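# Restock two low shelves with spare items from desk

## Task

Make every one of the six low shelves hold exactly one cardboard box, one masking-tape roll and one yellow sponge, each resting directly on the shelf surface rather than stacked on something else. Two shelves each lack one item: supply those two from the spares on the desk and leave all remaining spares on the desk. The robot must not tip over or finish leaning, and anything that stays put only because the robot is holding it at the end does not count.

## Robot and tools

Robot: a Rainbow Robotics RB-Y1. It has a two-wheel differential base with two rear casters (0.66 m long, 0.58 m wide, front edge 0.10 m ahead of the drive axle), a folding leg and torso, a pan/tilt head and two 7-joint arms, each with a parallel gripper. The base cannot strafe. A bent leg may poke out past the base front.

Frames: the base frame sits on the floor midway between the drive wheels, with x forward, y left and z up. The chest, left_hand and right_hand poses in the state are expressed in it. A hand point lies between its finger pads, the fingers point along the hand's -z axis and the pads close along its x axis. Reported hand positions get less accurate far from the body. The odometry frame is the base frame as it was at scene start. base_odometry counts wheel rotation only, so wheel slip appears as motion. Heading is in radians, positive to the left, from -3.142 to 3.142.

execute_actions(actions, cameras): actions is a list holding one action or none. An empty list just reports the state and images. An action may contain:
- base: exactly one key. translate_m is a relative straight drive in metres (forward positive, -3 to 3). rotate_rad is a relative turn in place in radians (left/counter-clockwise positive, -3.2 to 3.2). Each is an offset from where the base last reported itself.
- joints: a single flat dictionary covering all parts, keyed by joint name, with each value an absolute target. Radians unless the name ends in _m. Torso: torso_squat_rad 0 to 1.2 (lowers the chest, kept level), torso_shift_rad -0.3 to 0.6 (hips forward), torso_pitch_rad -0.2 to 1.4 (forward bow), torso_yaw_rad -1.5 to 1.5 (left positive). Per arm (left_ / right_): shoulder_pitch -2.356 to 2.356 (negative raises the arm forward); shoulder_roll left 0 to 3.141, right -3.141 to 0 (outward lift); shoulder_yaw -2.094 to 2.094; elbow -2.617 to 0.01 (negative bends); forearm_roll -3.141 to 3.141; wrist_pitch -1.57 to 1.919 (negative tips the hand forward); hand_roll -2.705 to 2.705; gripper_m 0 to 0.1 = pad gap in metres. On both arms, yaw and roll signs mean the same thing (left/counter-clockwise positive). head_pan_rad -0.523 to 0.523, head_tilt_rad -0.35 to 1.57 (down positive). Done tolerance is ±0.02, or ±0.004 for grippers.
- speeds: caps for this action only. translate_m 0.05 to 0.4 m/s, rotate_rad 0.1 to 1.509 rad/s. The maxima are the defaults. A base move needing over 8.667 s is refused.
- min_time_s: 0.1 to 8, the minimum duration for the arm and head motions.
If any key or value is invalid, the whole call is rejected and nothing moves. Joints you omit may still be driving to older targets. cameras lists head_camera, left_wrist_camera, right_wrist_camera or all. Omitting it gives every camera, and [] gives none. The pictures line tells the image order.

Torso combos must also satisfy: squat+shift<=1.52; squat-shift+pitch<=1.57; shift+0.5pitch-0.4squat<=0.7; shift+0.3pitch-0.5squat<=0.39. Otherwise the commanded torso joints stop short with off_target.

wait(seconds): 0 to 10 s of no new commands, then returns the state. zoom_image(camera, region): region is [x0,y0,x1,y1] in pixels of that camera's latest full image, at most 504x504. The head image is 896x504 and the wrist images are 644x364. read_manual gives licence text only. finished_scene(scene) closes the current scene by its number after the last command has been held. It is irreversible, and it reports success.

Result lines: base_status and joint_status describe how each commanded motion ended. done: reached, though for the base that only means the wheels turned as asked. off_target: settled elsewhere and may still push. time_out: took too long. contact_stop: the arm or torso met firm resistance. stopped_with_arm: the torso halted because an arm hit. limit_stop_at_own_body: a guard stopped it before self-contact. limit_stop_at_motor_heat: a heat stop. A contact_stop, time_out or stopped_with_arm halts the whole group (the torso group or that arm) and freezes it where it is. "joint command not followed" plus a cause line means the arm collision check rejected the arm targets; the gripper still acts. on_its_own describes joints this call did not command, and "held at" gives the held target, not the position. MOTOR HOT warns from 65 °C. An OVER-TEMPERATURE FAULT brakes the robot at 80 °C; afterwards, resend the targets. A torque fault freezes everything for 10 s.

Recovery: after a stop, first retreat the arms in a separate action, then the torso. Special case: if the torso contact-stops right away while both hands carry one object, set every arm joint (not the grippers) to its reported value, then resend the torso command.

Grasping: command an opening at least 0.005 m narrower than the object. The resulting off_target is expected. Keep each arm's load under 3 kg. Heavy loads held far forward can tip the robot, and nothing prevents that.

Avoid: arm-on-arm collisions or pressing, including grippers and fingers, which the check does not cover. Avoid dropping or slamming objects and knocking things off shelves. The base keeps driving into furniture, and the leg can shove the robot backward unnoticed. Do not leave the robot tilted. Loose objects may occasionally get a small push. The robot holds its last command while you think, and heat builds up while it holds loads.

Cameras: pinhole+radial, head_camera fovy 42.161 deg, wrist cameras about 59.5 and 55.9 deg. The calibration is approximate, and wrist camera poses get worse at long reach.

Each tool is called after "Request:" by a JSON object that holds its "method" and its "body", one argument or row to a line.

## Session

Request:
{"method": "execute_actions", "body": {
  "actions": [],
  "cameras": ["head_camera"]
}}

Request:
{"method": "execute_actions", "body": {
  "actions": [
    {"base":{"rotate_rad":1.05}}
  ],
  "cameras": ["head_camera"]
}}

Request:
{"method": "execute_actions", "body": {
  "actions": [
    {"base":{"rotate_rad":1.05}}
  ],
  "cameras": ["head_camera"]
}}

Request:
{"method": "execute_actions", "body": {
  "actions": [
    {"base":{"rotate_rad":1.05}}
  ],
  "cameras": ["head_camera"]
}}

Request:
{"method": "execute_actions", "body": {
  "actions": [
    {"base":{"rotate_rad":1.05}}
  ],
  "cameras": ["head_camera"]
}}

Request:
{"method": "execute_actions", "body": {
  "actions": [
    {"base":{"rotate_rad":1.05}}
  ],
  "cameras": ["head_camera"]
}}

Scene clock: 0.00 s.
base_odometry: x=+0.000 y=+0.000 heading=+0.000 (m, m, rad; odometry frame)
base_status: not commanded
joint_positions: torso_squat_rad=+0.350 torso_shift_rad=+0.000 torso_pitch_rad=+0.001 torso_yaw_rad=+0.000 left_shoulder_pitch_rad=-0.027 left_shoulder_roll_rad=+0.039 left_shoulder_yaw_rad=+0.022 left_elbow_rad=-0.190 left_forearm_roll_rad=+0.027 left_wrist_pitch_rad=+0.023 left_hand_roll_rad=+0.021 left_gripper_m=+0.100 right_shoulder_pitch_rad=-0.011 right_shoulder_roll_rad=-0.002 right_shoulder_yaw_rad=+0.027 right_elbow_rad=-0.163 right_forearm_roll_rad=-0.019 right_wrist_pitch_rad=-0.014 right_hand_roll_rad=-0.021 right_gripper_m=+0.100 head_pan_rad=+0.001 head_tilt_rad=+0.401
joint_status: not commanded
chest: x=-0.2275 y=-0.0005 z=+1.2475 quat_wxyz=(+1.000, +0.000, +0.001, +0.000) (m; base frame)
left_hand: x=-0.1216 y=+0.2502 z=+0.5700 quat_wxyz=(+0.995, +0.017, -0.096, +0.029) (m; base frame)
right_hand: x=-0.1375 y=-0.2192 z=+0.5676 quat_wxyz=(+0.996, +0.002, -0.093, -0.004) (m; base frame)
pictures: head_camera
camera_calibration (this result's frames):
head_camera: T_world_to_cam=[[-0.0171048, -0.999562, -0.0241582, 0.0369834], [-0.355002, 0.0286589, -0.934426, 1.33444], [0.934709, -0.00740693, -0.355337, 0.642622], [0, 0, 0, 1]] pos_world=[-0.126301, 0.0034834, 1.47618]
Images, in order (width x height): head_camera 896x504.

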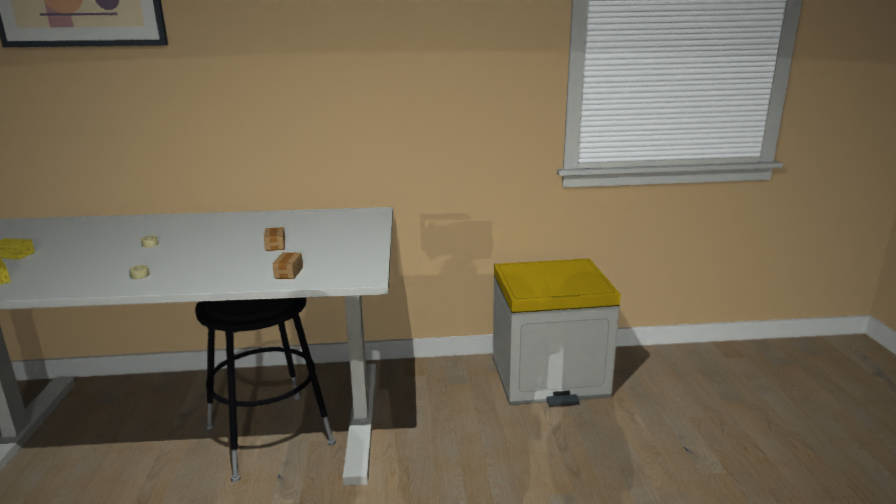

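Scene clock: 3.37 s.
base_odometry: x=+0.000 y=+0.000 heading=+1.049 (m, m, rad; odometry frame)
base_status: done
joint_positions: torso_squat_rad=+0.350 torso_shift_rad=+0.000 torso_pitch_rad=+0.001 torso_yaw_rad=+0.000 left_shoulder_pitch_rad=-0.027 left_shoulder_roll_rad=+0.039 left_shoulder_yaw_rad=+0.022 left_elbow_rad=-0.190 left_forearm_roll_rad=+0.027 left_wrist_pitch_rad=+0.023 left_hand_roll_rad=+0.021 left_gripper_m=+0.100 right_shoulder_pitch_rad=-0.011 right_shoulder_roll_rad=-0.002 right_shoulder_yaw_rad=+0.027 right_elbow_rad=-0.163 right_forearm_roll_rad=-0.019 right_wrist_pitch_rad=-0.014 right_hand_roll_rad=-0.021 right_gripper_m=+0.100 head_pan_rad=+0.001 head_tilt_rad=+0.401
joint_status: not commanded
chest: x=-0.2275 y=-0.0005 z=+1.2475 quat_wxyz=(+1.000, +0.000, +0.001, +0.000) (m; base frame)
left_hand: x=-0.1216 y=+0.2502 z=+0.5700 quat_wxyz=(+0.995, +0.017, -0.096, +0.029) (m; base frame)
right_hand: x=-0.1375 y=-0.2193 z=+0.5676 quat_wxyz=(+0.996, +0.002, -0.093, -0.004) (m; base frame)
pictures: head_camera
camera_calibration (this result's frames):
head_camera: T_world_to_cam=[[-0.0171047, -0.999562, -0.0241536, 0.0369718], [-0.355003, 0.0286545, -0.934426, 1.33444], [0.934709, -0.00740845, -0.355337, 0.642622], [0, 0, 0, 1]] pos_world=[-0.126301, 0.00347854, 1.47618]
Images, in order (width x height): head_camera 896x504.

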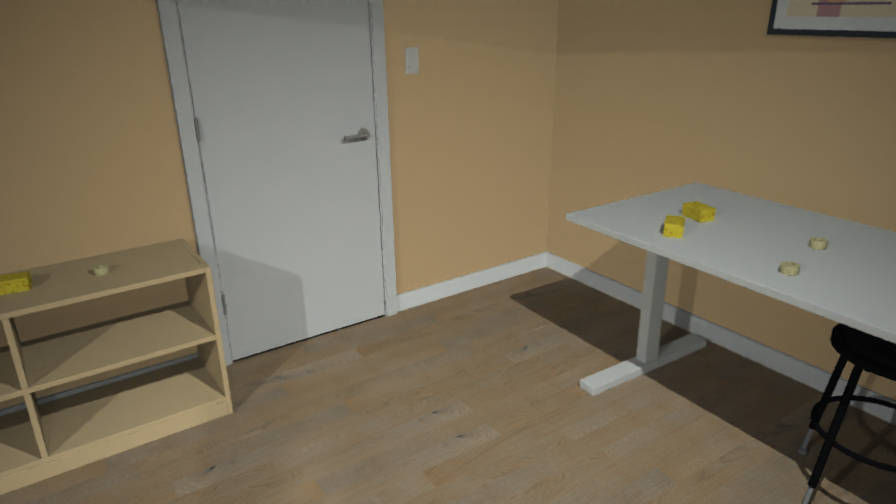

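Scene clock: 6.73 s.
base_odometry: x=+0.000 y=+0.000 heading=+2.098 (m, m, rad; odometry frame)
base_status: done
joint_positions: torso_squat_rad=+0.350 torso_shift_rad=+0.000 torso_pitch_rad=+0.001 torso_yaw_rad=+0.000 left_shoulder_pitch_rad=-0.027 left_shoulder_roll_rad=+0.039 left_shoulder_yaw_rad=+0.022 left_elbow_rad=-0.190 left_forearm_roll_rad=+0.027 left_wrist_pitch_rad=+0.023 left_hand_roll_rad=+0.021 left_gripper_m=+0.100 right_shoulder_pitch_rad=-0.011 right_shoulder_roll_rad=-0.002 right_shoulder_yaw_rad=+0.027 right_elbow_rad=-0.163 right_forearm_roll_rad=-0.019 right_wrist_pitch_rad=-0.014 right_hand_roll_rad=-0.021 right_gripper_m=+0.100 head_pan_rad=+0.001 head_tilt_rad=+0.401
joint_status: not commanded
chest: x=-0.2275 y=-0.0005 z=+1.2475 quat_wxyz=(+1.000, +0.000, +0.001, +0.000) (m; base frame)
left_hand: x=-0.1216 y=+0.2502 z=+0.5700 quat_wxyz=(+0.995, +0.017, -0.096, +0.029) (m; base frame)
right_hand: x=-0.1375 y=-0.2193 z=+0.5676 quat_wxyz=(+0.996, +0.002, -0.093, -0.004) (m; base frame)
pictures: head_camera
camera_calibration (this result's frames):
head_camera: T_world_to_cam=[[-0.0171048, -0.999562, -0.0241439, 0.0369631], [-0.355003, 0.0286455, -0.934426, 1.33445], [0.934709, -0.00741202, -0.355337, 0.642622], [0, 0, 0, 1]] pos_world=[-0.126301, 0.00348411, 1.47618]
Images, in order (width x height): head_camera 896x504.

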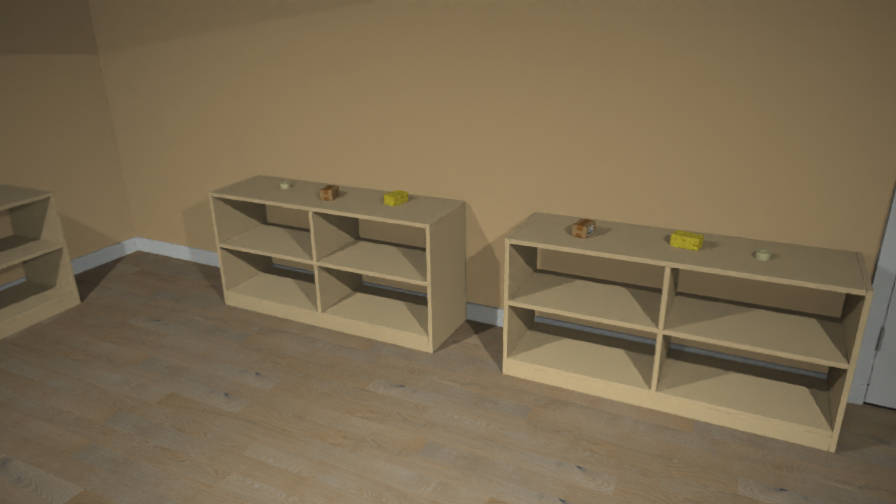

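Scene clock: 10.10 s.
base_odometry: x=+0.000 y=+0.000 heading=-3.136 (m, m, rad; odometry frame)
base_status: done
joint_positions: torso_squat_rad=+0.350 torso_shift_rad=+0.000 torso_pitch_rad=+0.001 torso_yaw_rad=+0.000 left_shoulder_pitch_rad=-0.027 left_shoulder_roll_rad=+0.039 left_shoulder_yaw_rad=+0.022 left_elbow_rad=-0.190 left_forearm_roll_rad=+0.027 left_wrist_pitch_rad=+0.023 left_hand_roll_rad=+0.021 left_gripper_m=+0.100 right_shoulder_pitch_rad=-0.011 right_shoulder_roll_rad=-0.002 right_shoulder_yaw_rad=+0.027 right_elbow_rad=-0.163 right_forearm_roll_rad=-0.019 right_wrist_pitch_rad=-0.014 right_hand_roll_rad=-0.021 right_gripper_m=+0.100 head_pan_rad=+0.001 head_tilt_rad=+0.401
joint_status: not commanded
chest: x=-0.2275 y=-0.0005 z=+1.2475 quat_wxyz=(+1.000, +0.000, +0.001, +0.000) (m; base frame)
left_hand: x=-0.1216 y=+0.2502 z=+0.5700 quat_wxyz=(+0.995, +0.017, -0.096, +0.029) (m; base frame)
right_hand: x=-0.1375 y=-0.2193 z=+0.5676 quat_wxyz=(+0.996, +0.002, -0.093, -0.004) (m; base frame)
pictures: head_camera
camera_calibration (this result's frames):
head_camera: T_world_to_cam=[[-0.0171045, -0.999562, -0.0241419, 0.0369612], [-0.355003, 0.0286435, -0.934426, 1.33445], [0.934709, -0.00741248, -0.355337, 0.642622], [0, 0, 0, 1]] pos_world=[-0.126301, 0.00348523, 1.47618]
Images, in order (width x height): head_camera 896x504.

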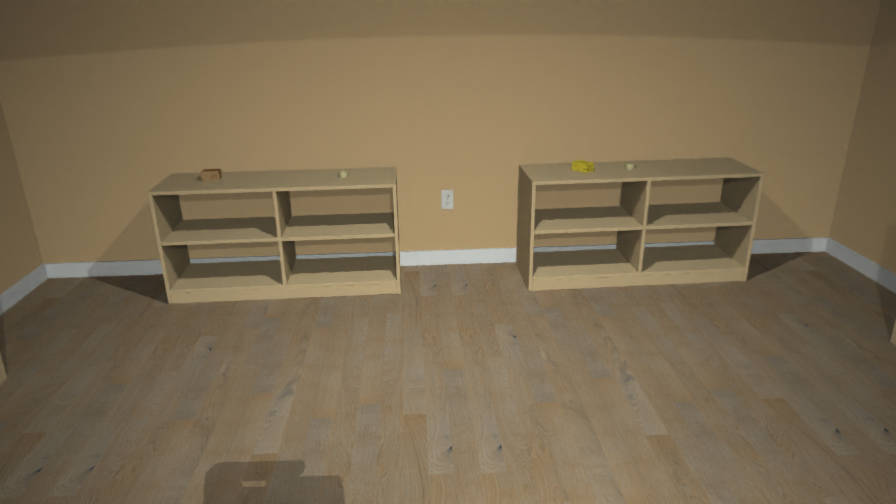

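Scene clock: 13.47 s.
base_odometry: x=+0.000 y=+0.000 heading=-2.086 (m, m, rad; odometry frame)
base_status: done
joint_positions: torso_squat_rad=+0.350 torso_shift_rad=+0.000 torso_pitch_rad=+0.001 torso_yaw_rad=+0.000 left_shoulder_pitch_rad=-0.027 left_shoulder_roll_rad=+0.039 left_shoulder_yaw_rad=+0.022 left_elbow_rad=-0.190 left_forearm_roll_rad=+0.027 left_wrist_pitch_rad=+0.023 left_hand_roll_rad=+0.021 left_gripper_m=+0.100 right_shoulder_pitch_rad=-0.011 right_shoulder_roll_rad=-0.002 right_shoulder_yaw_rad=+0.027 right_elbow_rad=-0.163 right_forearm_roll_rad=-0.019 right_wrist_pitch_rad=-0.014 right_hand_roll_rad=-0.021 right_gripper_m=+0.100 head_pan_rad=+0.001 head_tilt_rad=+0.401
joint_status: not commanded
chest: x=-0.2275 y=-0.0005 z=+1.2475 quat_wxyz=(+1.000, +0.000, +0.001, +0.000) (m; base frame)
left_hand: x=-0.1216 y=+0.2502 z=+0.5700 quat_wxyz=(+0.995, +0.017, -0.096, +0.029) (m; base frame)
right_hand: x=-0.1375 y=-0.2193 z=+0.5676 quat_wxyz=(+0.996, +0.002, -0.093, -0.004) (m; base frame)
pictures: head_camera
camera_calibration (this result's frames):
head_camera: T_world_to_cam=[[-0.0171047, -0.999562, -0.0241414, 0.0369606], [-0.355002, 0.0286431, -0.934426, 1.33445], [0.934709, -0.00741288, -0.355337, 0.642622], [0, 0, 0, 1]] pos_world=[-0.126301, 0.00348539, 1.47618]
Images, in order (width x height): head_camera 896x504.

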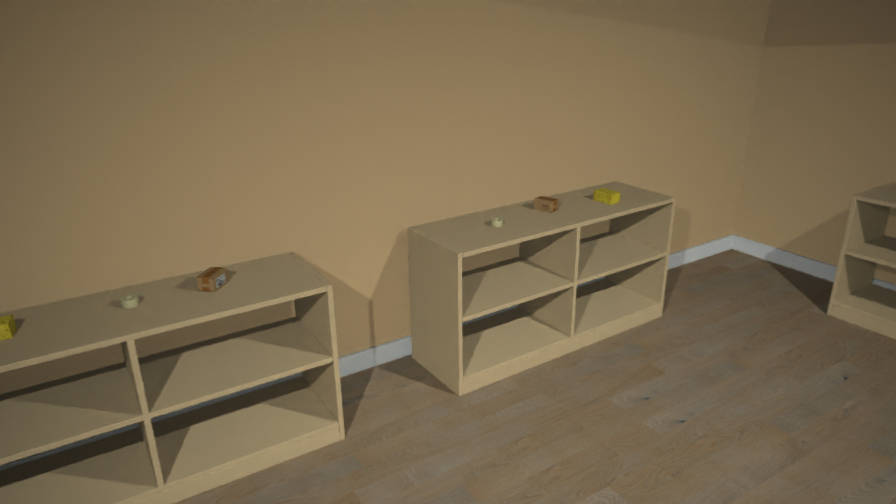

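Scene clock: 16.83 s.
base_odometry: x=+0.000 y=+0.000 heading=-1.037 (m, m, rad; odometry frame)
base_status: done
joint_positions: torso_squat_rad=+0.350 torso_shift_rad=+0.000 torso_pitch_rad=+0.001 torso_yaw_rad=+0.000 left_shoulder_pitch_rad=-0.027 left_shoulder_roll_rad=+0.039 left_shoulder_yaw_rad=+0.022 left_elbow_rad=-0.190 left_forearm_roll_rad=+0.027 left_wrist_pitch_rad=+0.023 left_hand_roll_rad=+0.021 left_gripper_m=+0.100 right_shoulder_pitch_rad=-0.011 right_shoulder_roll_rad=-0.002 right_shoulder_yaw_rad=+0.027 right_elbow_rad=-0.163 right_forearm_roll_rad=-0.019 right_wrist_pitch_rad=-0.014 right_hand_roll_rad=-0.021 right_gripper_m=+0.100 head_pan_rad=+0.001 head_tilt_rad=+0.401
joint_status: not commanded
chest: x=-0.2275 y=-0.0005 z=+1.2475 quat_wxyz=(+1.000, +0.000, +0.001, +0.000) (m; base frame)
left_hand: x=-0.1216 y=+0.2502 z=+0.5700 quat_wxyz=(+0.995, +0.017, -0.096, +0.029) (m; base frame)
right_hand: x=-0.1375 y=-0.2193 z=+0.5676 quat_wxyz=(+0.996, +0.002, -0.093, -0.004) (m; base frame)
pictures: head_camera
camera_calibration (this result's frames):
head_camera: T_world_to_cam=[[-0.0171048, -0.999562, -0.024141, 0.0369603], [-0.355003, 0.0286428, -0.934426, 1.33445], [0.934709, -0.00741309, -0.355337, 0.642622], [0, 0, 0, 1]] pos_world=[-0.126301, 0.00348577, 1.47618]
Images, in order (width x height): head_camera 896x504.

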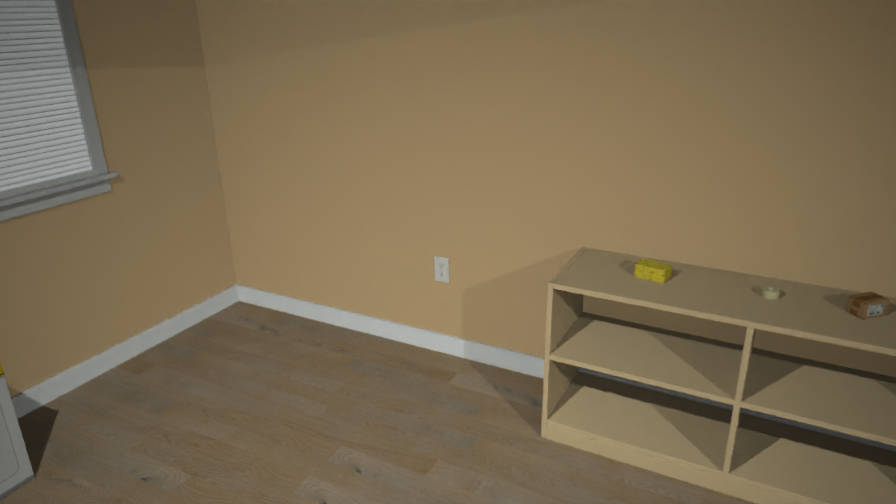

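Request:
{"method": "execute_actions", "body": {
  "actions": [
    {"base":{"rotate_rad":1.22},"joints":{"head_tilt_rad":0.9,"torso_squat_rad":0.5,"left_shoulder_pitch_rad":-0.8,"left_elbow_rad":-1.0,"left_wrist_pitch_rad":1.8,"left_forearm_roll_rad":0.19,"left_shoulder_yaw_rad":0,"right_shoulder_pitch_rad":-0.9,"right_elbow_rad":-1.3,"right_wrist_pitch_rad":1.8,"right_forearm_roll_rad":-0.19,"right_shoulder_roll_rad":-0.04,"right_shoulder_yaw_rad":0}}
  ],
  "cameras": []
}}

Request:
{"method": "execute_actions", "body": {
  "actions": [
    {"base":{"translate_m":1.3}}
  ]
}}

Scene clock: 29.13 s.
base_odometry: x=+0.000 y=+0.000 heading=+0.182 (m, m, rad; odometry frame)
base_status: done
joint_positions: torso_squat_rad=+0.500 torso_shift_rad=+0.000 torso_pitch_rad=+0.001 torso_yaw_rad=+0.000 left_shoulder_pitch_rad=-0.800 left_shoulder_roll_rad=+0.039 left_shoulder_yaw_rad=+0.000 left_elbow_rad=-1.000 left_forearm_roll_rad=+0.190 left_wrist_pitch_rad=+1.800 left_hand_roll_rad=+0.021 left_gripper_m=+0.100 right_shoulder_pitch_rad=-0.901 right_shoulder_roll_rad=-0.040 right_shoulder_yaw_rad=+0.000 right_elbow_rad=-1.300 right_forearm_roll_rad=-0.190 right_wrist_pitch_rad=+1.800 right_hand_roll_rad=-0.021 right_gripper_m=+0.100 head_pan_rad=+0.001 head_tilt_rad=+0.900
joint_status: all done
chest: x=-0.2276 y=-0.0005 z=+1.2042 quat_wxyz=(+1.000, +0.000, +0.000, +0.000) (m; base frame)
left_hand: x=+0.2174 y=+0.1265 z=+0.8884 quat_wxyz=(+0.992, -0.026, +0.031, -0.117) (m; base frame)
right_hand: x=+0.2892 y=-0.0889 z=+1.0172 quat_wxyz=(+0.973, +0.036, -0.162, +0.158) (m; base frame)
pictures: none
No camera images: the call's "cameras" was empty. Leave "cameras" out to get every camera's image.

Scene clock: 33.93 s.
base_odometry: x=+1.278 y=+0.236 heading=+0.182 (m, m, rad; odometry frame)
base_status: done
joint_positions: torso_squat_rad=+0.500 torso_shift_rad=+0.000 torso_pitch_rad=+0.001 torso_yaw_rad=+0.000 left_shoulder_pitch_rad=-0.800 left_shoulder_roll_rad=+0.039 left_shoulder_yaw_rad=+0.000 left_elbow_rad=-1.000 left_forearm_roll_rad=+0.190 left_wrist_pitch_rad=+1.800 left_hand_roll_rad=+0.021 left_gripper_m=+0.100 right_shoulder_pitch_rad=-0.900 right_shoulder_roll_rad=-0.040 right_shoulder_yaw_rad=+0.000 right_elbow_rad=-1.300 right_forearm_roll_rad=-0.190 right_wrist_pitch_rad=+1.800 right_hand_roll_rad=-0.021 right_gripper_m=+0.100 head_pan_rad=+0.001 head_tilt_rad=+0.900
joint_status: not commanded
chest: x=-0.2275 y=-0.0005 z=+1.2042 quat_wxyz=(+1.000, +0.000, +0.001, +0.000) (m; base frame)
left_hand: x=+0.2174 y=+0.1265 z=+0.8883 quat_wxyz=(+0.992, -0.026, +0.031, -0.117) (m; base frame)
right_hand: x=+0.2892 y=-0.0889 z=+1.0170 quat_wxyz=(+0.973, +0.036, -0.161, +0.158) (m; base frame)
pictures: head_camera, left_wrist_camera, right_wrist_camera
camera_calibration (this result's frames):
head_camera: T_world_to_cam=[[-0.0262623, -0.999575, -0.0126849, 0.0179567], [-0.759293, 0.0281997, -0.650138, 0.811852], [0.650219, -0.00744258, -0.75971, 1.13673], [0, 0, 0, 1]] pos_world=[-0.122221, 0.00351534, 1.39163]
left_wrist_camera: T_world_to_cam=[[0.967909, -0.25129, -0.00244341, -0.180383], [-0.190945, -0.741727, 0.642947, -0.397754], [-0.163379, -0.621848, -0.765907, 0.879572], [0, 0, 0, 1]] pos_world=[0.242348, 0.206606, 0.928964]
right_wrist_camera: T_world_to_cam=[[-0.907073, -0.307054, -0.287986, 0.527998], [-0.420965, 0.665886, 0.615942, -0.408471], [0.00263836, 0.679936, -0.733266, 0.892276], [0, 0, 0, 1]] pos_world=[0.304627, -0.172572, 1.05793]
Images, in order (width x height): head_camera 896x504, left_wrist_camera 644x364, right_wrist_camera 644x364.

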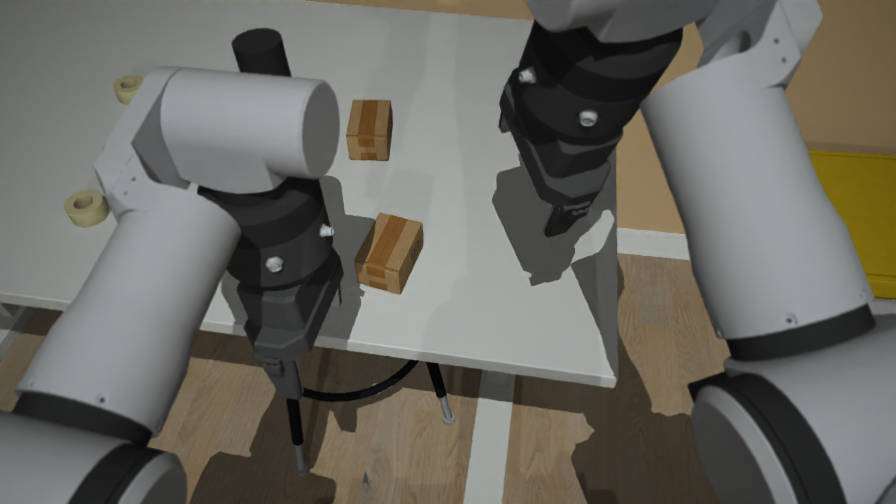

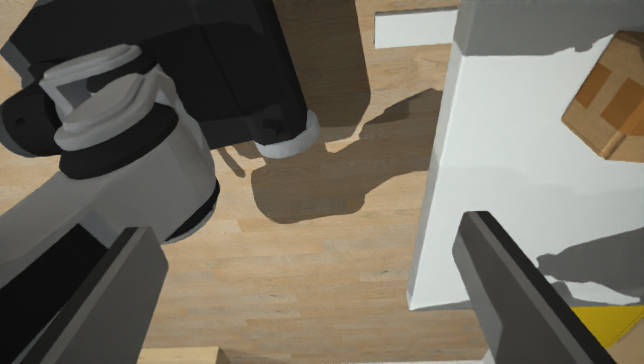

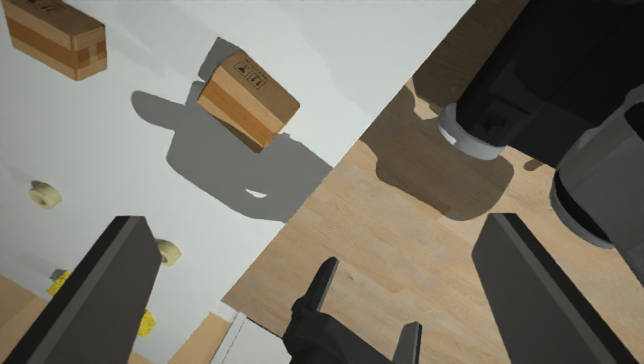

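Request:
{"method": "execute_actions", "body": {
  "actions": [
    {"base":{"translate_m":0.19},"joints":{"torso_yaw_rad":-0.155,"left_hand_roll_rad":1.57,"torso_squat_rad":0.6,"head_tilt_rad":1.1}}
  ],
  "cameras": ["left_wrist_camera","head_camera"]
}}

Scene clock: 43.67 s.
base_odometry: x=+1.465 y=+0.270 heading=+0.183 (m, m, rad; odometry frame)
base_status: done
joint_positions: torso_squat_rad=+0.600 torso_shift_rad=+0.000 torso_pitch_rad=+0.001 torso_yaw_rad=-0.155 left_shoulder_pitch_rad=-0.800 left_shoulder_roll_rad=+0.039 left_shoulder_yaw_rad=+0.000 left_elbow_rad=-1.000 left_forearm_roll_rad=+0.190 left_wrist_pitch_rad=+1.800 left_hand_roll_rad=+1.570 left_gripper_m=+0.100 right_shoulder_pitch_rad=-0.900 right_shoulder_roll_rad=-0.040 right_shoulder_yaw_rad=+0.000 right_elbow_rad=-1.300 right_forearm_roll_rad=-0.190 right_wrist_pitch_rad=+1.800 right_hand_roll_rad=-0.021 right_gripper_m=+0.100 head_pan_rad=+0.001 head_tilt_rad=+1.100
joint_status: all done
chest: x=-0.2275 y=-0.0005 z=+1.1677 quat_wxyz=(+0.997, +0.000, +0.001, -0.077) (m; base frame)
left_hand: x=+0.2317 y=+0.0561 z=+0.8517 quat_wxyz=(+0.836, +0.006, +0.041, +0.547) (m; base frame)
right_hand: x=+0.2692 y=-0.1678 z=+0.9803 quat_wxyz=(+0.983, +0.024, -0.164, +0.082) (m; base frame)
pictures: head_camera, left_wrist_camera
camera_calibration (this result's frames):
head_camera: T_world_to_cam=[[-0.182413, -0.983198, -0.0068796, -0.0258653], [-0.858543, 0.162688, -0.486247, 0.543974], [0.479197, -0.0827913, -0.873794, 1.22967], [0, 0, 0, 1]] pos_world=[-0.126947, -0.0121226, 1.33881]
left_wrist_camera: T_world_to_cam=[[0.420724, 0.907138, -0.00956783, -0.144153], [0.759218, -0.346307, 0.551053, -0.587709], [0.496568, -0.239105, -0.834415, 0.694026], [0, 0, 0, 1]] pos_world=[0.162216, 0.0931844, 0.901586]
Images, in order (width x height): head_camera 896x504, left_wrist_camera 644x364.

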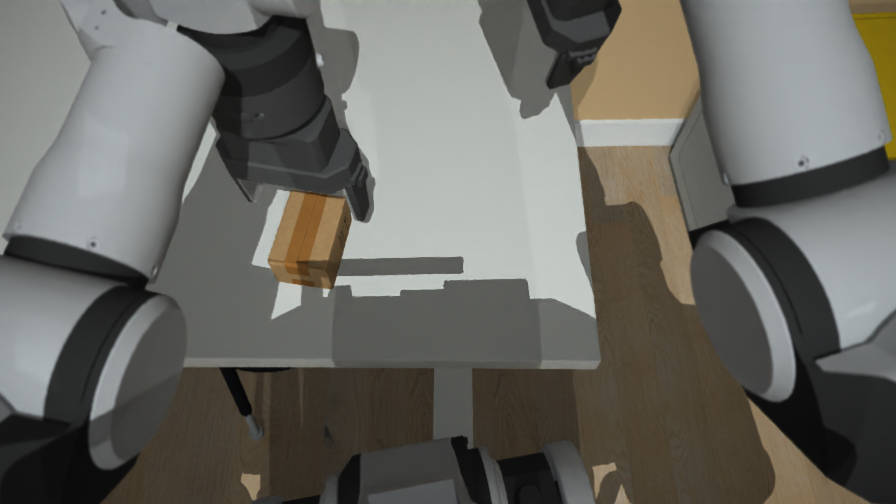

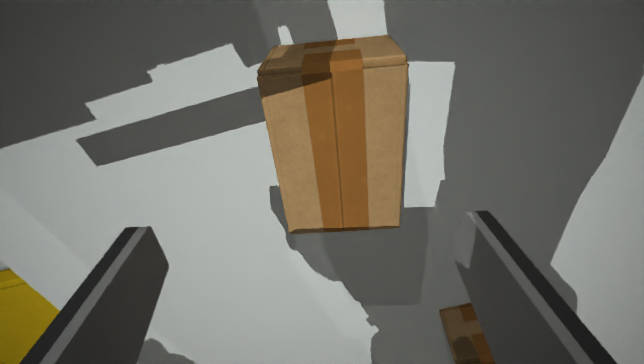

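Request:
{"method": "execute_actions", "body": {
  "actions": [
    {"joints":{"torso_squat_rad":0.8}}
  ],
  "cameras": ["left_wrist_camera"]
}}

Request:
{"method": "execute_actions", "body": {
  "actions": [
    {"joints":{"left_gripper_m":0.03}}
  ],
  "cameras": []
}}

Request:
{"method": "execute_actions", "body": {
  "actions": [
    {"joints":{"torso_squat_rad":0.5,"torso_yaw_rad":0,"left_shoulder_pitch_rad":-0.9,"left_elbow_rad":-1.2,"left_shoulder_roll_rad":0.2}}
  ],
  "cameras": ["left_wrist_camera"]
}}

Scene clock: 51.20 s.
base_odometry: x=+1.465 y=+0.270 heading=+0.183 (m, m, rad; odometry frame)
base_status: not commanded
joint_positions: torso_squat_rad=+0.800 torso_shift_rad=+0.000 torso_pitch_rad=+0.001 torso_yaw_rad=-0.155 left_shoulder_pitch_rad=-0.800 left_shoulder_roll_rad=+0.039 left_shoulder_yaw_rad=+0.000 left_elbow_rad=-1.000 left_forearm_roll_rad=+0.190 left_wrist_pitch_rad=+1.800 left_hand_roll_rad=+1.570 left_gripper_m=+0.100 right_shoulder_pitch_rad=-0.900 right_shoulder_roll_rad=-0.040 right_shoulder_yaw_rad=+0.000 right_elbow_rad=-1.300 right_forearm_roll_rad=-0.190 right_wrist_pitch_rad=+1.800 right_hand_roll_rad=-0.021 right_gripper_m=+0.100 head_pan_rad=+0.001 head_tilt_rad=+1.100
joint_status: all done
chest: x=-0.2276 y=-0.0004 z=+1.0776 quat_wxyz=(+0.997, +0.000, +0.001, -0.077) (m; base frame)
left_hand: x=+0.2316 y=+0.0562 z=+0.7617 quat_wxyz=(+0.836, +0.006, +0.041, +0.547) (m; base frame)
right_hand: x=+0.2692 y=-0.1678 z=+0.8904 quat_wxyz=(+0.983, +0.024, -0.164, +0.082) (m; base frame)
pictures: left_wrist_camera
camera_calibration (this result's frames):
left_wrist_camera: T_world_to_cam=[[0.420721, 0.907141, -0.00948691, -0.145101], [0.759117, -0.346305, 0.551194, -0.538158], [0.496725, -0.2391, -0.834323, 0.618896], [0, 0, 0, 1]] pos_world=[0.162151, 0.0932384, 0.811612]
Images, in order (width x height): left_wrist_camera 644x364.

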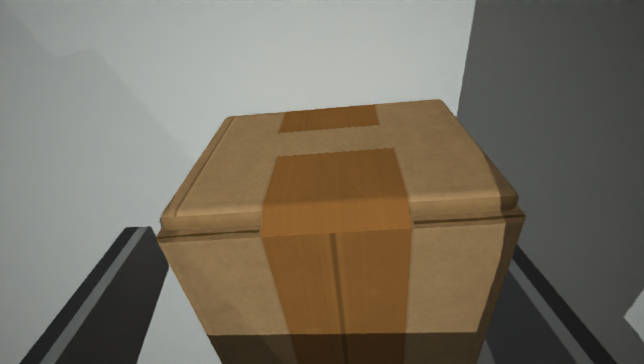

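Scene clock: 52.40 s.
base_odometry: x=+1.465 y=+0.270 heading=+0.183 (m, m, rad; odometry frame)
base_status: not commanded
joint_positions: torso_squat_rad=+0.800 torso_shift_rad=+0.000 torso_pitch_rad=+0.001 torso_yaw_rad=-0.155 left_shoulder_pitch_rad=-0.800 left_shoulder_roll_rad=+0.039 left_shoulder_yaw_rad=+0.000 left_elbow_rad=-1.000 left_forearm_roll_rad=+0.190 left_wrist_pitch_rad=+1.800 left_hand_roll_rad=+1.570 left_gripper_m=+0.062 right_shoulder_pitch_rad=-0.900 right_shoulder_roll_rad=-0.040 right_shoulder_yaw_rad=+0.000 right_elbow_rad=-1.300 right_forearm_roll_rad=-0.190 right_wrist_pitch_rad=+1.800 right_hand_roll_rad=-0.021 right_gripper_m=+0.100 head_pan_rad=+0.001 head_tilt_rad=+1.100
joint_status: left_gripper_m off_target (ended at +0.062, target +0.030)
chest: x=-0.2276 y=-0.0004 z=+1.0776 quat_wxyz=(+0.997, +0.000, +0.001, -0.077) (m; base frame)
left_hand: x=+0.2316 y=+0.0562 z=+0.7617 quat_wxyz=(+0.836, +0.006, +0.041, +0.547) (m; base frame)
right_hand: x=+0.2692 y=-0.1678 z=+0.8904 quat_wxyz=(+0.983, +0.024, -0.164, +0.082) (m; base frame)
pictures: none
No camera images: the call's "cameras" was empty. Leave "cameras" out to get every camera's image.

Scene clock: 54.23 s.
base_odometry: x=+1.465 y=+0.270 heading=+0.183 (m, m, rad; odometry frame)
base_status: not commanded
joint_positions: torso_squat_rad=+0.500 torso_shift_rad=+0.000 torso_pitch_rad=+0.001 torso_yaw_rad=+0.000 left_shoulder_pitch_rad=-0.900 left_shoulder_roll_rad=+0.200 left_shoulder_yaw_rad=+0.000 left_elbow_rad=-1.200 left_forearm_roll_rad=+0.190 left_wrist_pitch_rad=+1.800 left_hand_roll_rad=+1.570 left_gripper_m=+0.062 right_shoulder_pitch_rad=-0.900 right_shoulder_roll_rad=-0.040 right_shoulder_yaw_rad=+0.000 right_elbow_rad=-1.300 right_forearm_roll_rad=-0.190 right_wrist_pitch_rad=+1.800 right_hand_roll_rad=-0.021 right_gripper_m=+0.100 head_pan_rad=+0.001 head_tilt_rad=+1.100
joint_status: all done
chest: x=-0.2274 y=-0.0005 z=+1.2042 quat_wxyz=(+1.000, +0.000, +0.001, +0.000) (m; base frame)
left_hand: x=+0.3004 y=+0.1854 z=+1.0012 quat_wxyz=(+0.774, -0.069, -0.111, +0.619) (m; base frame)
right_hand: x=+0.2891 y=-0.0891 z=+1.0169 quat_wxyz=(+0.974, +0.036, -0.161, +0.158) (m; base frame)
pictures: left_wrist_camera
camera_calibration (this result's frames):
left_wrist_camera: T_world_to_cam=[[0.213812, 0.966534, 0.141762, -0.389239], [0.595121, -0.243957, 0.765713, -0.862122], [0.774671, -0.0793532, -0.627366, 0.495062], [0, 0, 0, 1]] pos_world=[0.212781, 0.205176, 1.0259]
Images, in order (width x height): left_wrist_camera 644x364.

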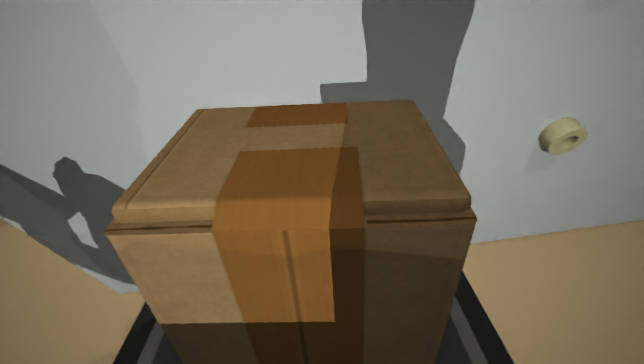

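Request:
{"method": "execute_actions", "body": {
  "actions": [
    {"base":{"translate_m":-0.27}}
  ],
  "cameras": []
}}

Request:
{"method": "execute_actions", "body": {
  "actions": [
    {"base":{"rotate_rad":1.44}}
  ],
  "cameras": []
}}

Request:
{"method": "execute_actions", "body": {
  "actions": [
    {"base":{"translate_m":1.3},"joints":{"torso_yaw_rad":-1.3,"head_pan_rad":-0.2,"right_shoulder_pitch_rad":-0.8,"right_elbow_rad":-1.0}}
  ],
  "cameras": ["head_camera","right_wrist_camera"]
}}

Scene clock: 69.53 s.
base_odometry: x=+1.200 y=+0.221 heading=+0.182 (m, m, rad; odometry frame)
base_status: done
joint_positions: torso_squat_rad=+0.500 torso_shift_rad=+0.000 torso_pitch_rad=+0.001 torso_yaw_rad=+0.000 left_shoulder_pitch_rad=-0.900 left_shoulder_roll_rad=+0.200 left_shoulder_yaw_rad=+0.000 left_elbow_rad=-1.200 left_forearm_roll_rad=+0.190 left_wrist_pitch_rad=+1.800 left_hand_roll_rad=+1.570 left_gripper_m=+0.062 right_shoulder_pitch_rad=-0.900 right_shoulder_roll_rad=-0.040 right_shoulder_yaw_rad=+0.000 right_elbow_rad=-1.300 right_forearm_roll_rad=-0.190 right_wrist_pitch_rad=+1.800 right_hand_roll_rad=-0.021 right_gripper_m=+0.100 head_pan_rad=+0.001 head_tilt_rad=+1.100
joint_status: not commanded
chest: x=-0.2275 y=-0.0005 z=+1.2042 quat_wxyz=(+1.000, +0.000, +0.001, +0.000) (m; base frame)
left_hand: x=+0.3004 y=+0.1854 z=+1.0013 quat_wxyz=(+0.774, -0.069, -0.111, +0.619) (m; base frame)
right_hand: x=+0.2891 y=-0.0891 z=+1.0170 quat_wxyz=(+0.973, +0.036, -0.161, +0.158) (m; base frame)
pictures: none
No camera images: the call's "cameras" was empty. Leave "cameras" out to get every camera's image.

Scene clock: 73.27 s.
base_odometry: x=+1.200 y=+0.221 heading=+1.621 (m, m, rad; odometry frame)
base_status: done
joint_positions: torso_squat_rad=+0.500 torso_shift_rad=+0.000 torso_pitch_rad=+0.001 torso_yaw_rad=+0.000 left_shoulder_pitch_rad=-0.900 left_shoulder_roll_rad=+0.200 left_shoulder_yaw_rad=+0.000 left_elbow_rad=-1.200 left_forearm_roll_rad=+0.190 left_wrist_pitch_rad=+1.800 left_hand_roll_rad=+1.570 left_gripper_m=+0.062 right_shoulder_pitch_rad=-0.900 right_shoulder_roll_rad=-0.040 right_shoulder_yaw_rad=+0.000 right_elbow_rad=-1.300 right_forearm_roll_rad=-0.190 right_wrist_pitch_rad=+1.800 right_hand_roll_rad=-0.021 right_gripper_m=+0.100 head_pan_rad=+0.001 head_tilt_rad=+1.100
joint_status: not commanded
chest: x=-0.2275 y=-0.0005 z=+1.2042 quat_wxyz=(+1.000, +0.000, +0.001, +0.000) (m; base frame)
left_hand: x=+0.3004 y=+0.1854 z=+1.0013 quat_wxyz=(+0.774, -0.069, -0.111, +0.619) (m; base frame)
right_hand: x=+0.2891 y=-0.0891 z=+1.0170 quat_wxyz=(+0.973, +0.036, -0.161, +0.158) (m; base frame)
pictures: none
No camera images: the call's "cameras" was empty. Leave "cameras" out to get every camera's image.

Scene clock: 78.07 s.
base_odometry: x=+1.134 y=+1.520 heading=+1.622 (m, m, rad; odometry frame)
base_status: done
joint_positions: torso_squat_rad=+0.500 torso_shift_rad=+0.000 torso_pitch_rad=+0.001 torso_yaw_rad=-1.300 left_shoulder_pitch_rad=-0.900 left_shoulder_roll_rad=+0.200 left_shoulder_yaw_rad=+0.000 left_elbow_rad=-1.200 left_forearm_roll_rad=+0.190 left_wrist_pitch_rad=+1.800 left_hand_roll_rad=+1.570 left_gripper_m=+0.062 right_shoulder_pitch_rad=-0.800 right_shoulder_roll_rad=-0.040 right_shoulder_yaw_rad=+0.000 right_elbow_rad=-1.000 right_forearm_roll_rad=-0.190 right_wrist_pitch_rad=+1.800 right_hand_roll_rad=-0.021 right_gripper_m=+0.100 head_pan_rad=-0.200 head_tilt_rad=+1.100
joint_status: all done
chest: x=-0.2274 y=-0.0005 z=+1.2042 quat_wxyz=(+0.796, +0.000, +0.001, -0.605) (m; base frame)
left_hand: x=+0.0927 y=-0.4595 z=+1.0011 quat_wxyz=(+0.991, -0.122, -0.046, +0.024) (m; base frame)
right_hand: x=-0.2315 y=-0.4637 z=+0.8886 quat_wxyz=(+0.861, +0.039, +0.009, -0.507) (m; base frame)
pictures: head_camera, right_wrist_camera
camera_calibration (this result's frames):
head_camera: T_world_to_cam=[[-0.999109, -0.0418691, -0.00527844, -0.208407], [-0.0340045, 0.872818, -0.48686, 0.749907], [0.0249915, -0.486247, -0.873464, 1.15796], [0, 0, 0, 1]] pos_world=[-0.211661, -0.100203, 1.37544]
right_wrist_camera: T_world_to_cam=[[-0.491575, 0.865612, 0.0952323, 0.203077], [0.674392, 0.309215, 0.670509, -0.259308], [0.550954, 0.393829, -0.735764, 1.05084], [0, 0, 0, 1]] pos_world=[-0.304263, -0.509456, 0.927701]
Images, in order (width x height): head_camera 896x504, right_wrist_camera 644x364.

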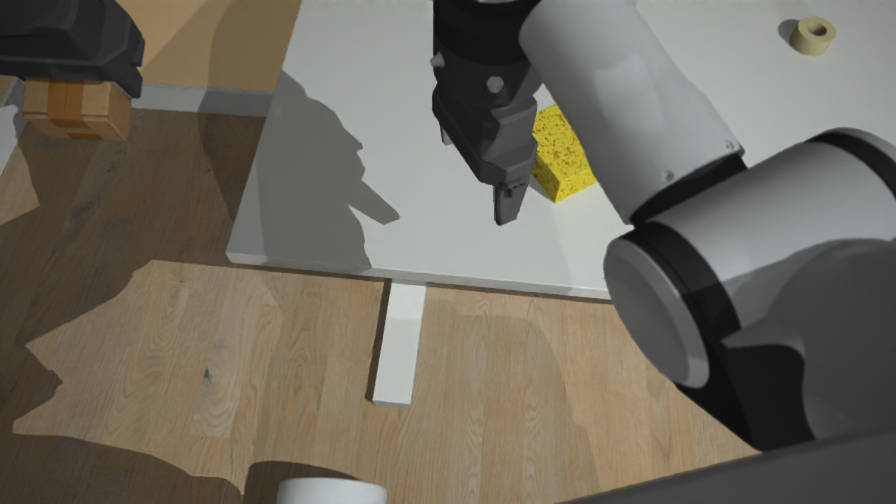

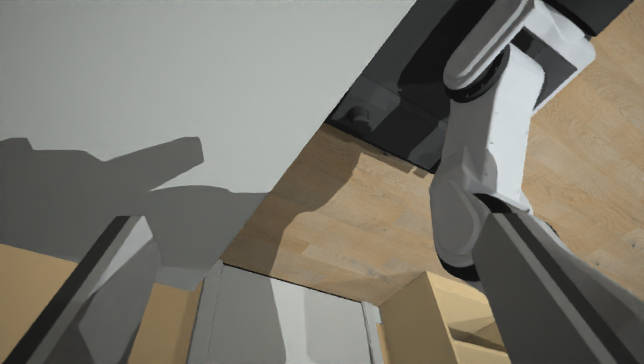

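Request:
{"method": "execute_actions", "body": {
  "actions": [
    {"base":{"rotate_rad":0.5}}
  ],
  "cameras": []
}}

Request:
{"method": "execute_actions", "body": {
  "actions": [
    {"base":{"translate_m":-0.3}}
  ],
  "cameras": []
}}

Request:
{"method": "execute_actions", "body": {
  "actions": [
    {"base":{"rotate_rad":-0.5},"joints":{"head_pan_rad":0}}
  ],
  "cameras": ["head_camera","right_wrist_camera"]
}}

Scene clock: 93.23 s.
base_odometry: x=+1.134 y=+1.519 heading=+2.121 (m, m, rad; odometry frame)
base_status: done
joint_positions: torso_squat_rad=+0.500 torso_shift_rad=+0.000 torso_pitch_rad=+0.001 torso_yaw_rad=-1.300 left_shoulder_pitch_rad=-0.900 left_shoulder_roll_rad=+0.200 left_shoulder_yaw_rad=+0.000 left_elbow_rad=-1.200 left_forearm_roll_rad=+0.190 left_wrist_pitch_rad=+1.800 left_hand_roll_rad=+1.570 left_gripper_m=+0.062 right_shoulder_pitch_rad=-0.800 right_shoulder_roll_rad=-0.040 right_shoulder_yaw_rad=+0.000 right_elbow_rad=-1.000 right_forearm_roll_rad=-0.190 right_wrist_pitch_rad=+1.800 right_hand_roll_rad=-0.021 right_gripper_m=+0.100 head_pan_rad=-0.200 head_tilt_rad=+1.100
joint_status: not commanded
chest: x=-0.2274 y=-0.0005 z=+1.2042 quat_wxyz=(+0.796, +0.000, +0.001, -0.605) (m; base frame)
left_hand: x=+0.0927 y=-0.4596 z=+1.0010 quat_wxyz=(+0.991, -0.122, -0.046, +0.024) (m; base frame)
right_hand: x=-0.2315 y=-0.4637 z=+0.8886 quat_wxyz=(+0.861, +0.039, +0.009, -0.507) (m; base frame)
pictures: none
No camera images: the call's "cameras" was empty. Leave "cameras" out to get every camera's image.

Scene clock: 95.73 s.
base_odometry: x=+1.291 y=+1.264 heading=+2.122 (m, m, rad; odometry frame)
base_status: done
joint_positions: torso_squat_rad=+0.500 torso_shift_rad=+0.000 torso_pitch_rad=+0.001 torso_yaw_rad=-1.300 left_shoulder_pitch_rad=-0.900 left_shoulder_roll_rad=+0.200 left_shoulder_yaw_rad=+0.000 left_elbow_rad=-1.200 left_forearm_roll_rad=+0.190 left_wrist_pitch_rad=+1.800 left_hand_roll_rad=+1.570 left_gripper_m=+0.062 right_shoulder_pitch_rad=-0.800 right_shoulder_roll_rad=-0.040 right_shoulder_yaw_rad=+0.000 right_elbow_rad=-1.000 right_forearm_roll_rad=-0.190 right_wrist_pitch_rad=+1.800 right_hand_roll_rad=-0.021 right_gripper_m=+0.100 head_pan_rad=-0.200 head_tilt_rad=+1.100
joint_status: not commanded
chest: x=-0.2274 y=-0.0005 z=+1.2042 quat_wxyz=(+0.796, +0.000, +0.001, -0.605) (m; base frame)
left_hand: x=+0.0926 y=-0.4596 z=+1.0011 quat_wxyz=(+0.991, -0.122, -0.046, +0.024) (m; base frame)
right_hand: x=-0.2316 y=-0.4638 z=+0.8886 quat_wxyz=(+0.861, +0.039, +0.009, -0.507) (m; base frame)
pictures: none
No camera images: the call's "cameras" was empty. Leave "cameras" out to get every camera's image.

Scene clock: 98.23 s.
base_odometry: x=+1.291 y=+1.264 heading=+1.623 (m, m, rad; odometry frame)
base_status: done
joint_positions: torso_squat_rad=+0.500 torso_shift_rad=+0.000 torso_pitch_rad=+0.001 torso_yaw_rad=-1.300 left_shoulder_pitch_rad=-0.900 left_shoulder_roll_rad=+0.200 left_shoulder_yaw_rad=+0.000 left_elbow_rad=-1.200 left_forearm_roll_rad=+0.190 left_wrist_pitch_rad=+1.800 left_hand_roll_rad=+1.570 left_gripper_m=+0.062 right_shoulder_pitch_rad=-0.800 right_shoulder_roll_rad=-0.040 right_shoulder_yaw_rad=+0.000 right_elbow_rad=-1.000 right_forearm_roll_rad=-0.190 right_wrist_pitch_rad=+1.800 right_hand_roll_rad=-0.021 right_gripper_m=+0.100 head_pan_rad=+0.000 head_tilt_rad=+1.100
joint_status: all done
chest: x=-0.2275 y=-0.0005 z=+1.2042 quat_wxyz=(+0.796, +0.000, +0.001, -0.605) (m; base frame)
left_hand: x=+0.0926 y=-0.4595 z=+1.0011 quat_wxyz=(+0.991, -0.122, -0.046, +0.024) (m; base frame)
right_hand: x=-0.2316 y=-0.4638 z=+0.8887 quat_wxyz=(+0.861, +0.039, +0.009, -0.507) (m; base frame)
pictures: head_camera, right_wrist_camera
camera_calibration (this result's frames):
head_camera: T_world_to_cam=[[-0.970891, -0.239456, -0.0055402, -0.206184], [-0.20657, 0.848811, -0.48667, 0.710909], [0.121239, -0.47136, -0.873568, 1.17974], [0, 0, 0, 1]] pos_world=[-0.19636, -0.0967193, 1.37542]
right_wrist_camera: T_world_to_cam=[[-0.491512, 0.865661, 0.0951152, 0.203215], [0.674372, 0.309226, 0.670524, -0.25927], [0.551034, 0.393714, -0.735766, 1.05088], [0, 0, 0, 1]] pos_world=[-0.304344, -0.509488, 0.92772]
Images, in order (width x height): head_camera 896x504, right_wrist_camera 644x364.

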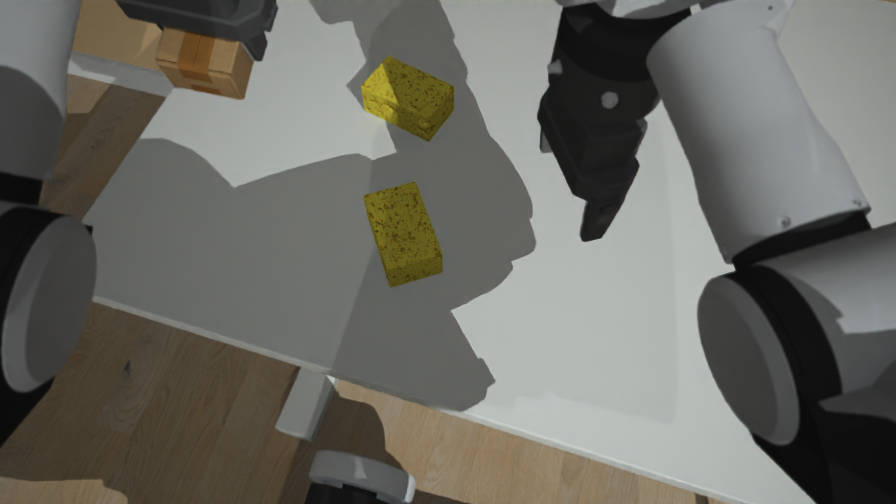

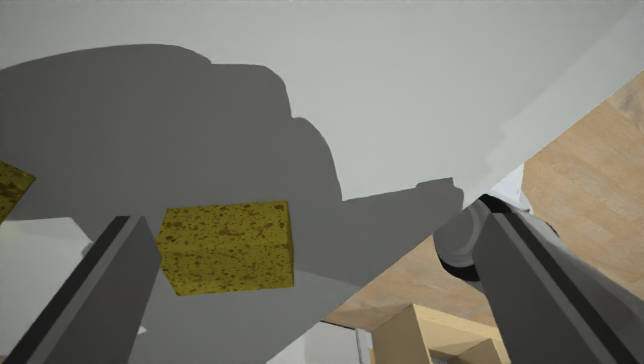

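Request:
{"method": "execute_actions", "body": {
  "actions": [
    {"joints":{"torso_yaw_rad":-0.94,"right_hand_roll_rad":-1.87,"torso_squat_rad":0.6,"right_shoulder_pitch_rad":-0.85,"right_elbow_rad":-0.95,"head_pan_rad":-0.3}}
  ],
  "cameras": ["head_camera","right_wrist_camera"]
}}

Scene clock: 112.47 s.
base_odometry: x=+1.291 y=+1.264 heading=+1.623 (m, m, rad; odometry frame)
base_status: not commanded
joint_positions: torso_squat_rad=+0.600 torso_shift_rad=+0.000 torso_pitch_rad=+0.001 torso_yaw_rad=-0.940 left_shoulder_pitch_rad=-0.900 left_shoulder_roll_rad=+0.200 left_shoulder_yaw_rad=+0.000 left_elbow_rad=-1.200 left_forearm_roll_rad=+0.190 left_wrist_pitch_rad=+1.800 left_hand_roll_rad=+1.570 left_gripper_m=+0.062 right_shoulder_pitch_rad=-0.850 right_shoulder_roll_rad=-0.040 right_shoulder_yaw_rad=+0.000 right_elbow_rad=-0.950 right_forearm_roll_rad=-0.190 right_wrist_pitch_rad=+1.800 right_hand_roll_rad=-1.870 right_gripper_m=+0.100 head_pan_rad=-0.300 head_tilt_rad=+1.100
joint_status: all done
chest: x=-0.2274 y=-0.0005 z=+1.1677 quat_wxyz=(+0.892, +0.000, +0.001, -0.453) (m; base frame)
left_hand: x=+0.2339 y=-0.3172 z=+0.9645 quat_wxyz=(+0.971, -0.112, -0.067, +0.201) (m; base frame)
right_hand: x=-0.0610 y=-0.4386 z=+0.8609 quat_wxyz=(+0.295, +0.004, +0.038, -0.955) (m; base frame)
pictures: head_camera, right_wrist_camera
camera_calibration (this result's frames):
head_camera: T_world_to_cam=[[-0.954751, -0.297355, -0.00556712, -0.196221], [-0.25719, 0.834899, -0.486618, 0.680478], [0.149347, -0.463167, -0.873597, 1.15477], [0, 0, 0, 1]] pos_world=[-0.184791, -0.0916254, 1.33884]
right_wrist_camera: T_world_to_cam=[[0.822737, 0.56414, 0.0696507, 0.237719], [0.430755, -0.698728, 0.571165, -0.734827], [0.370884, -0.439916, -0.817875, 0.620627], [0, 0, 0, 1]] pos_world=[-0.109231, -0.374526, 0.910745]
Images, in order (width x height): head_camera 896x504, right_wrist_camera 644x364.

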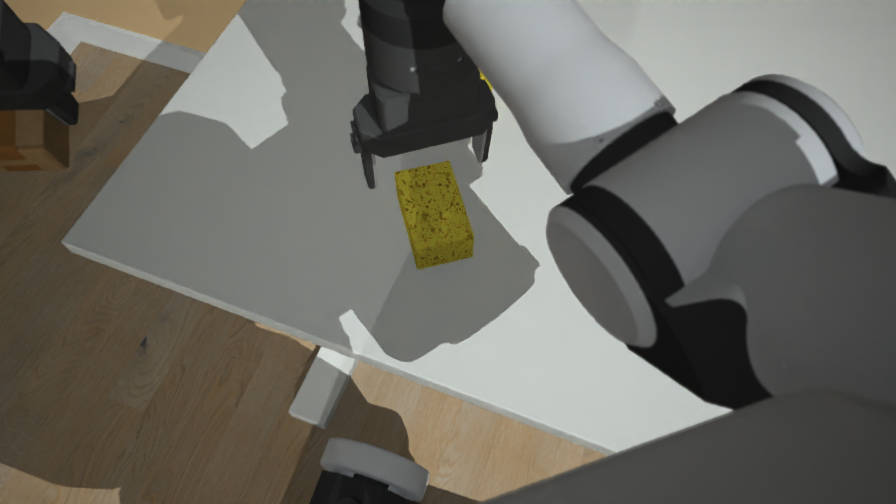

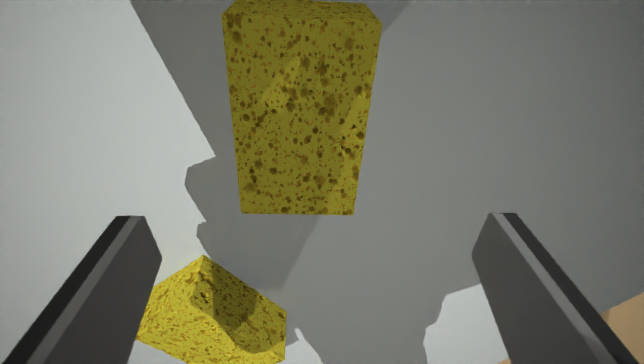

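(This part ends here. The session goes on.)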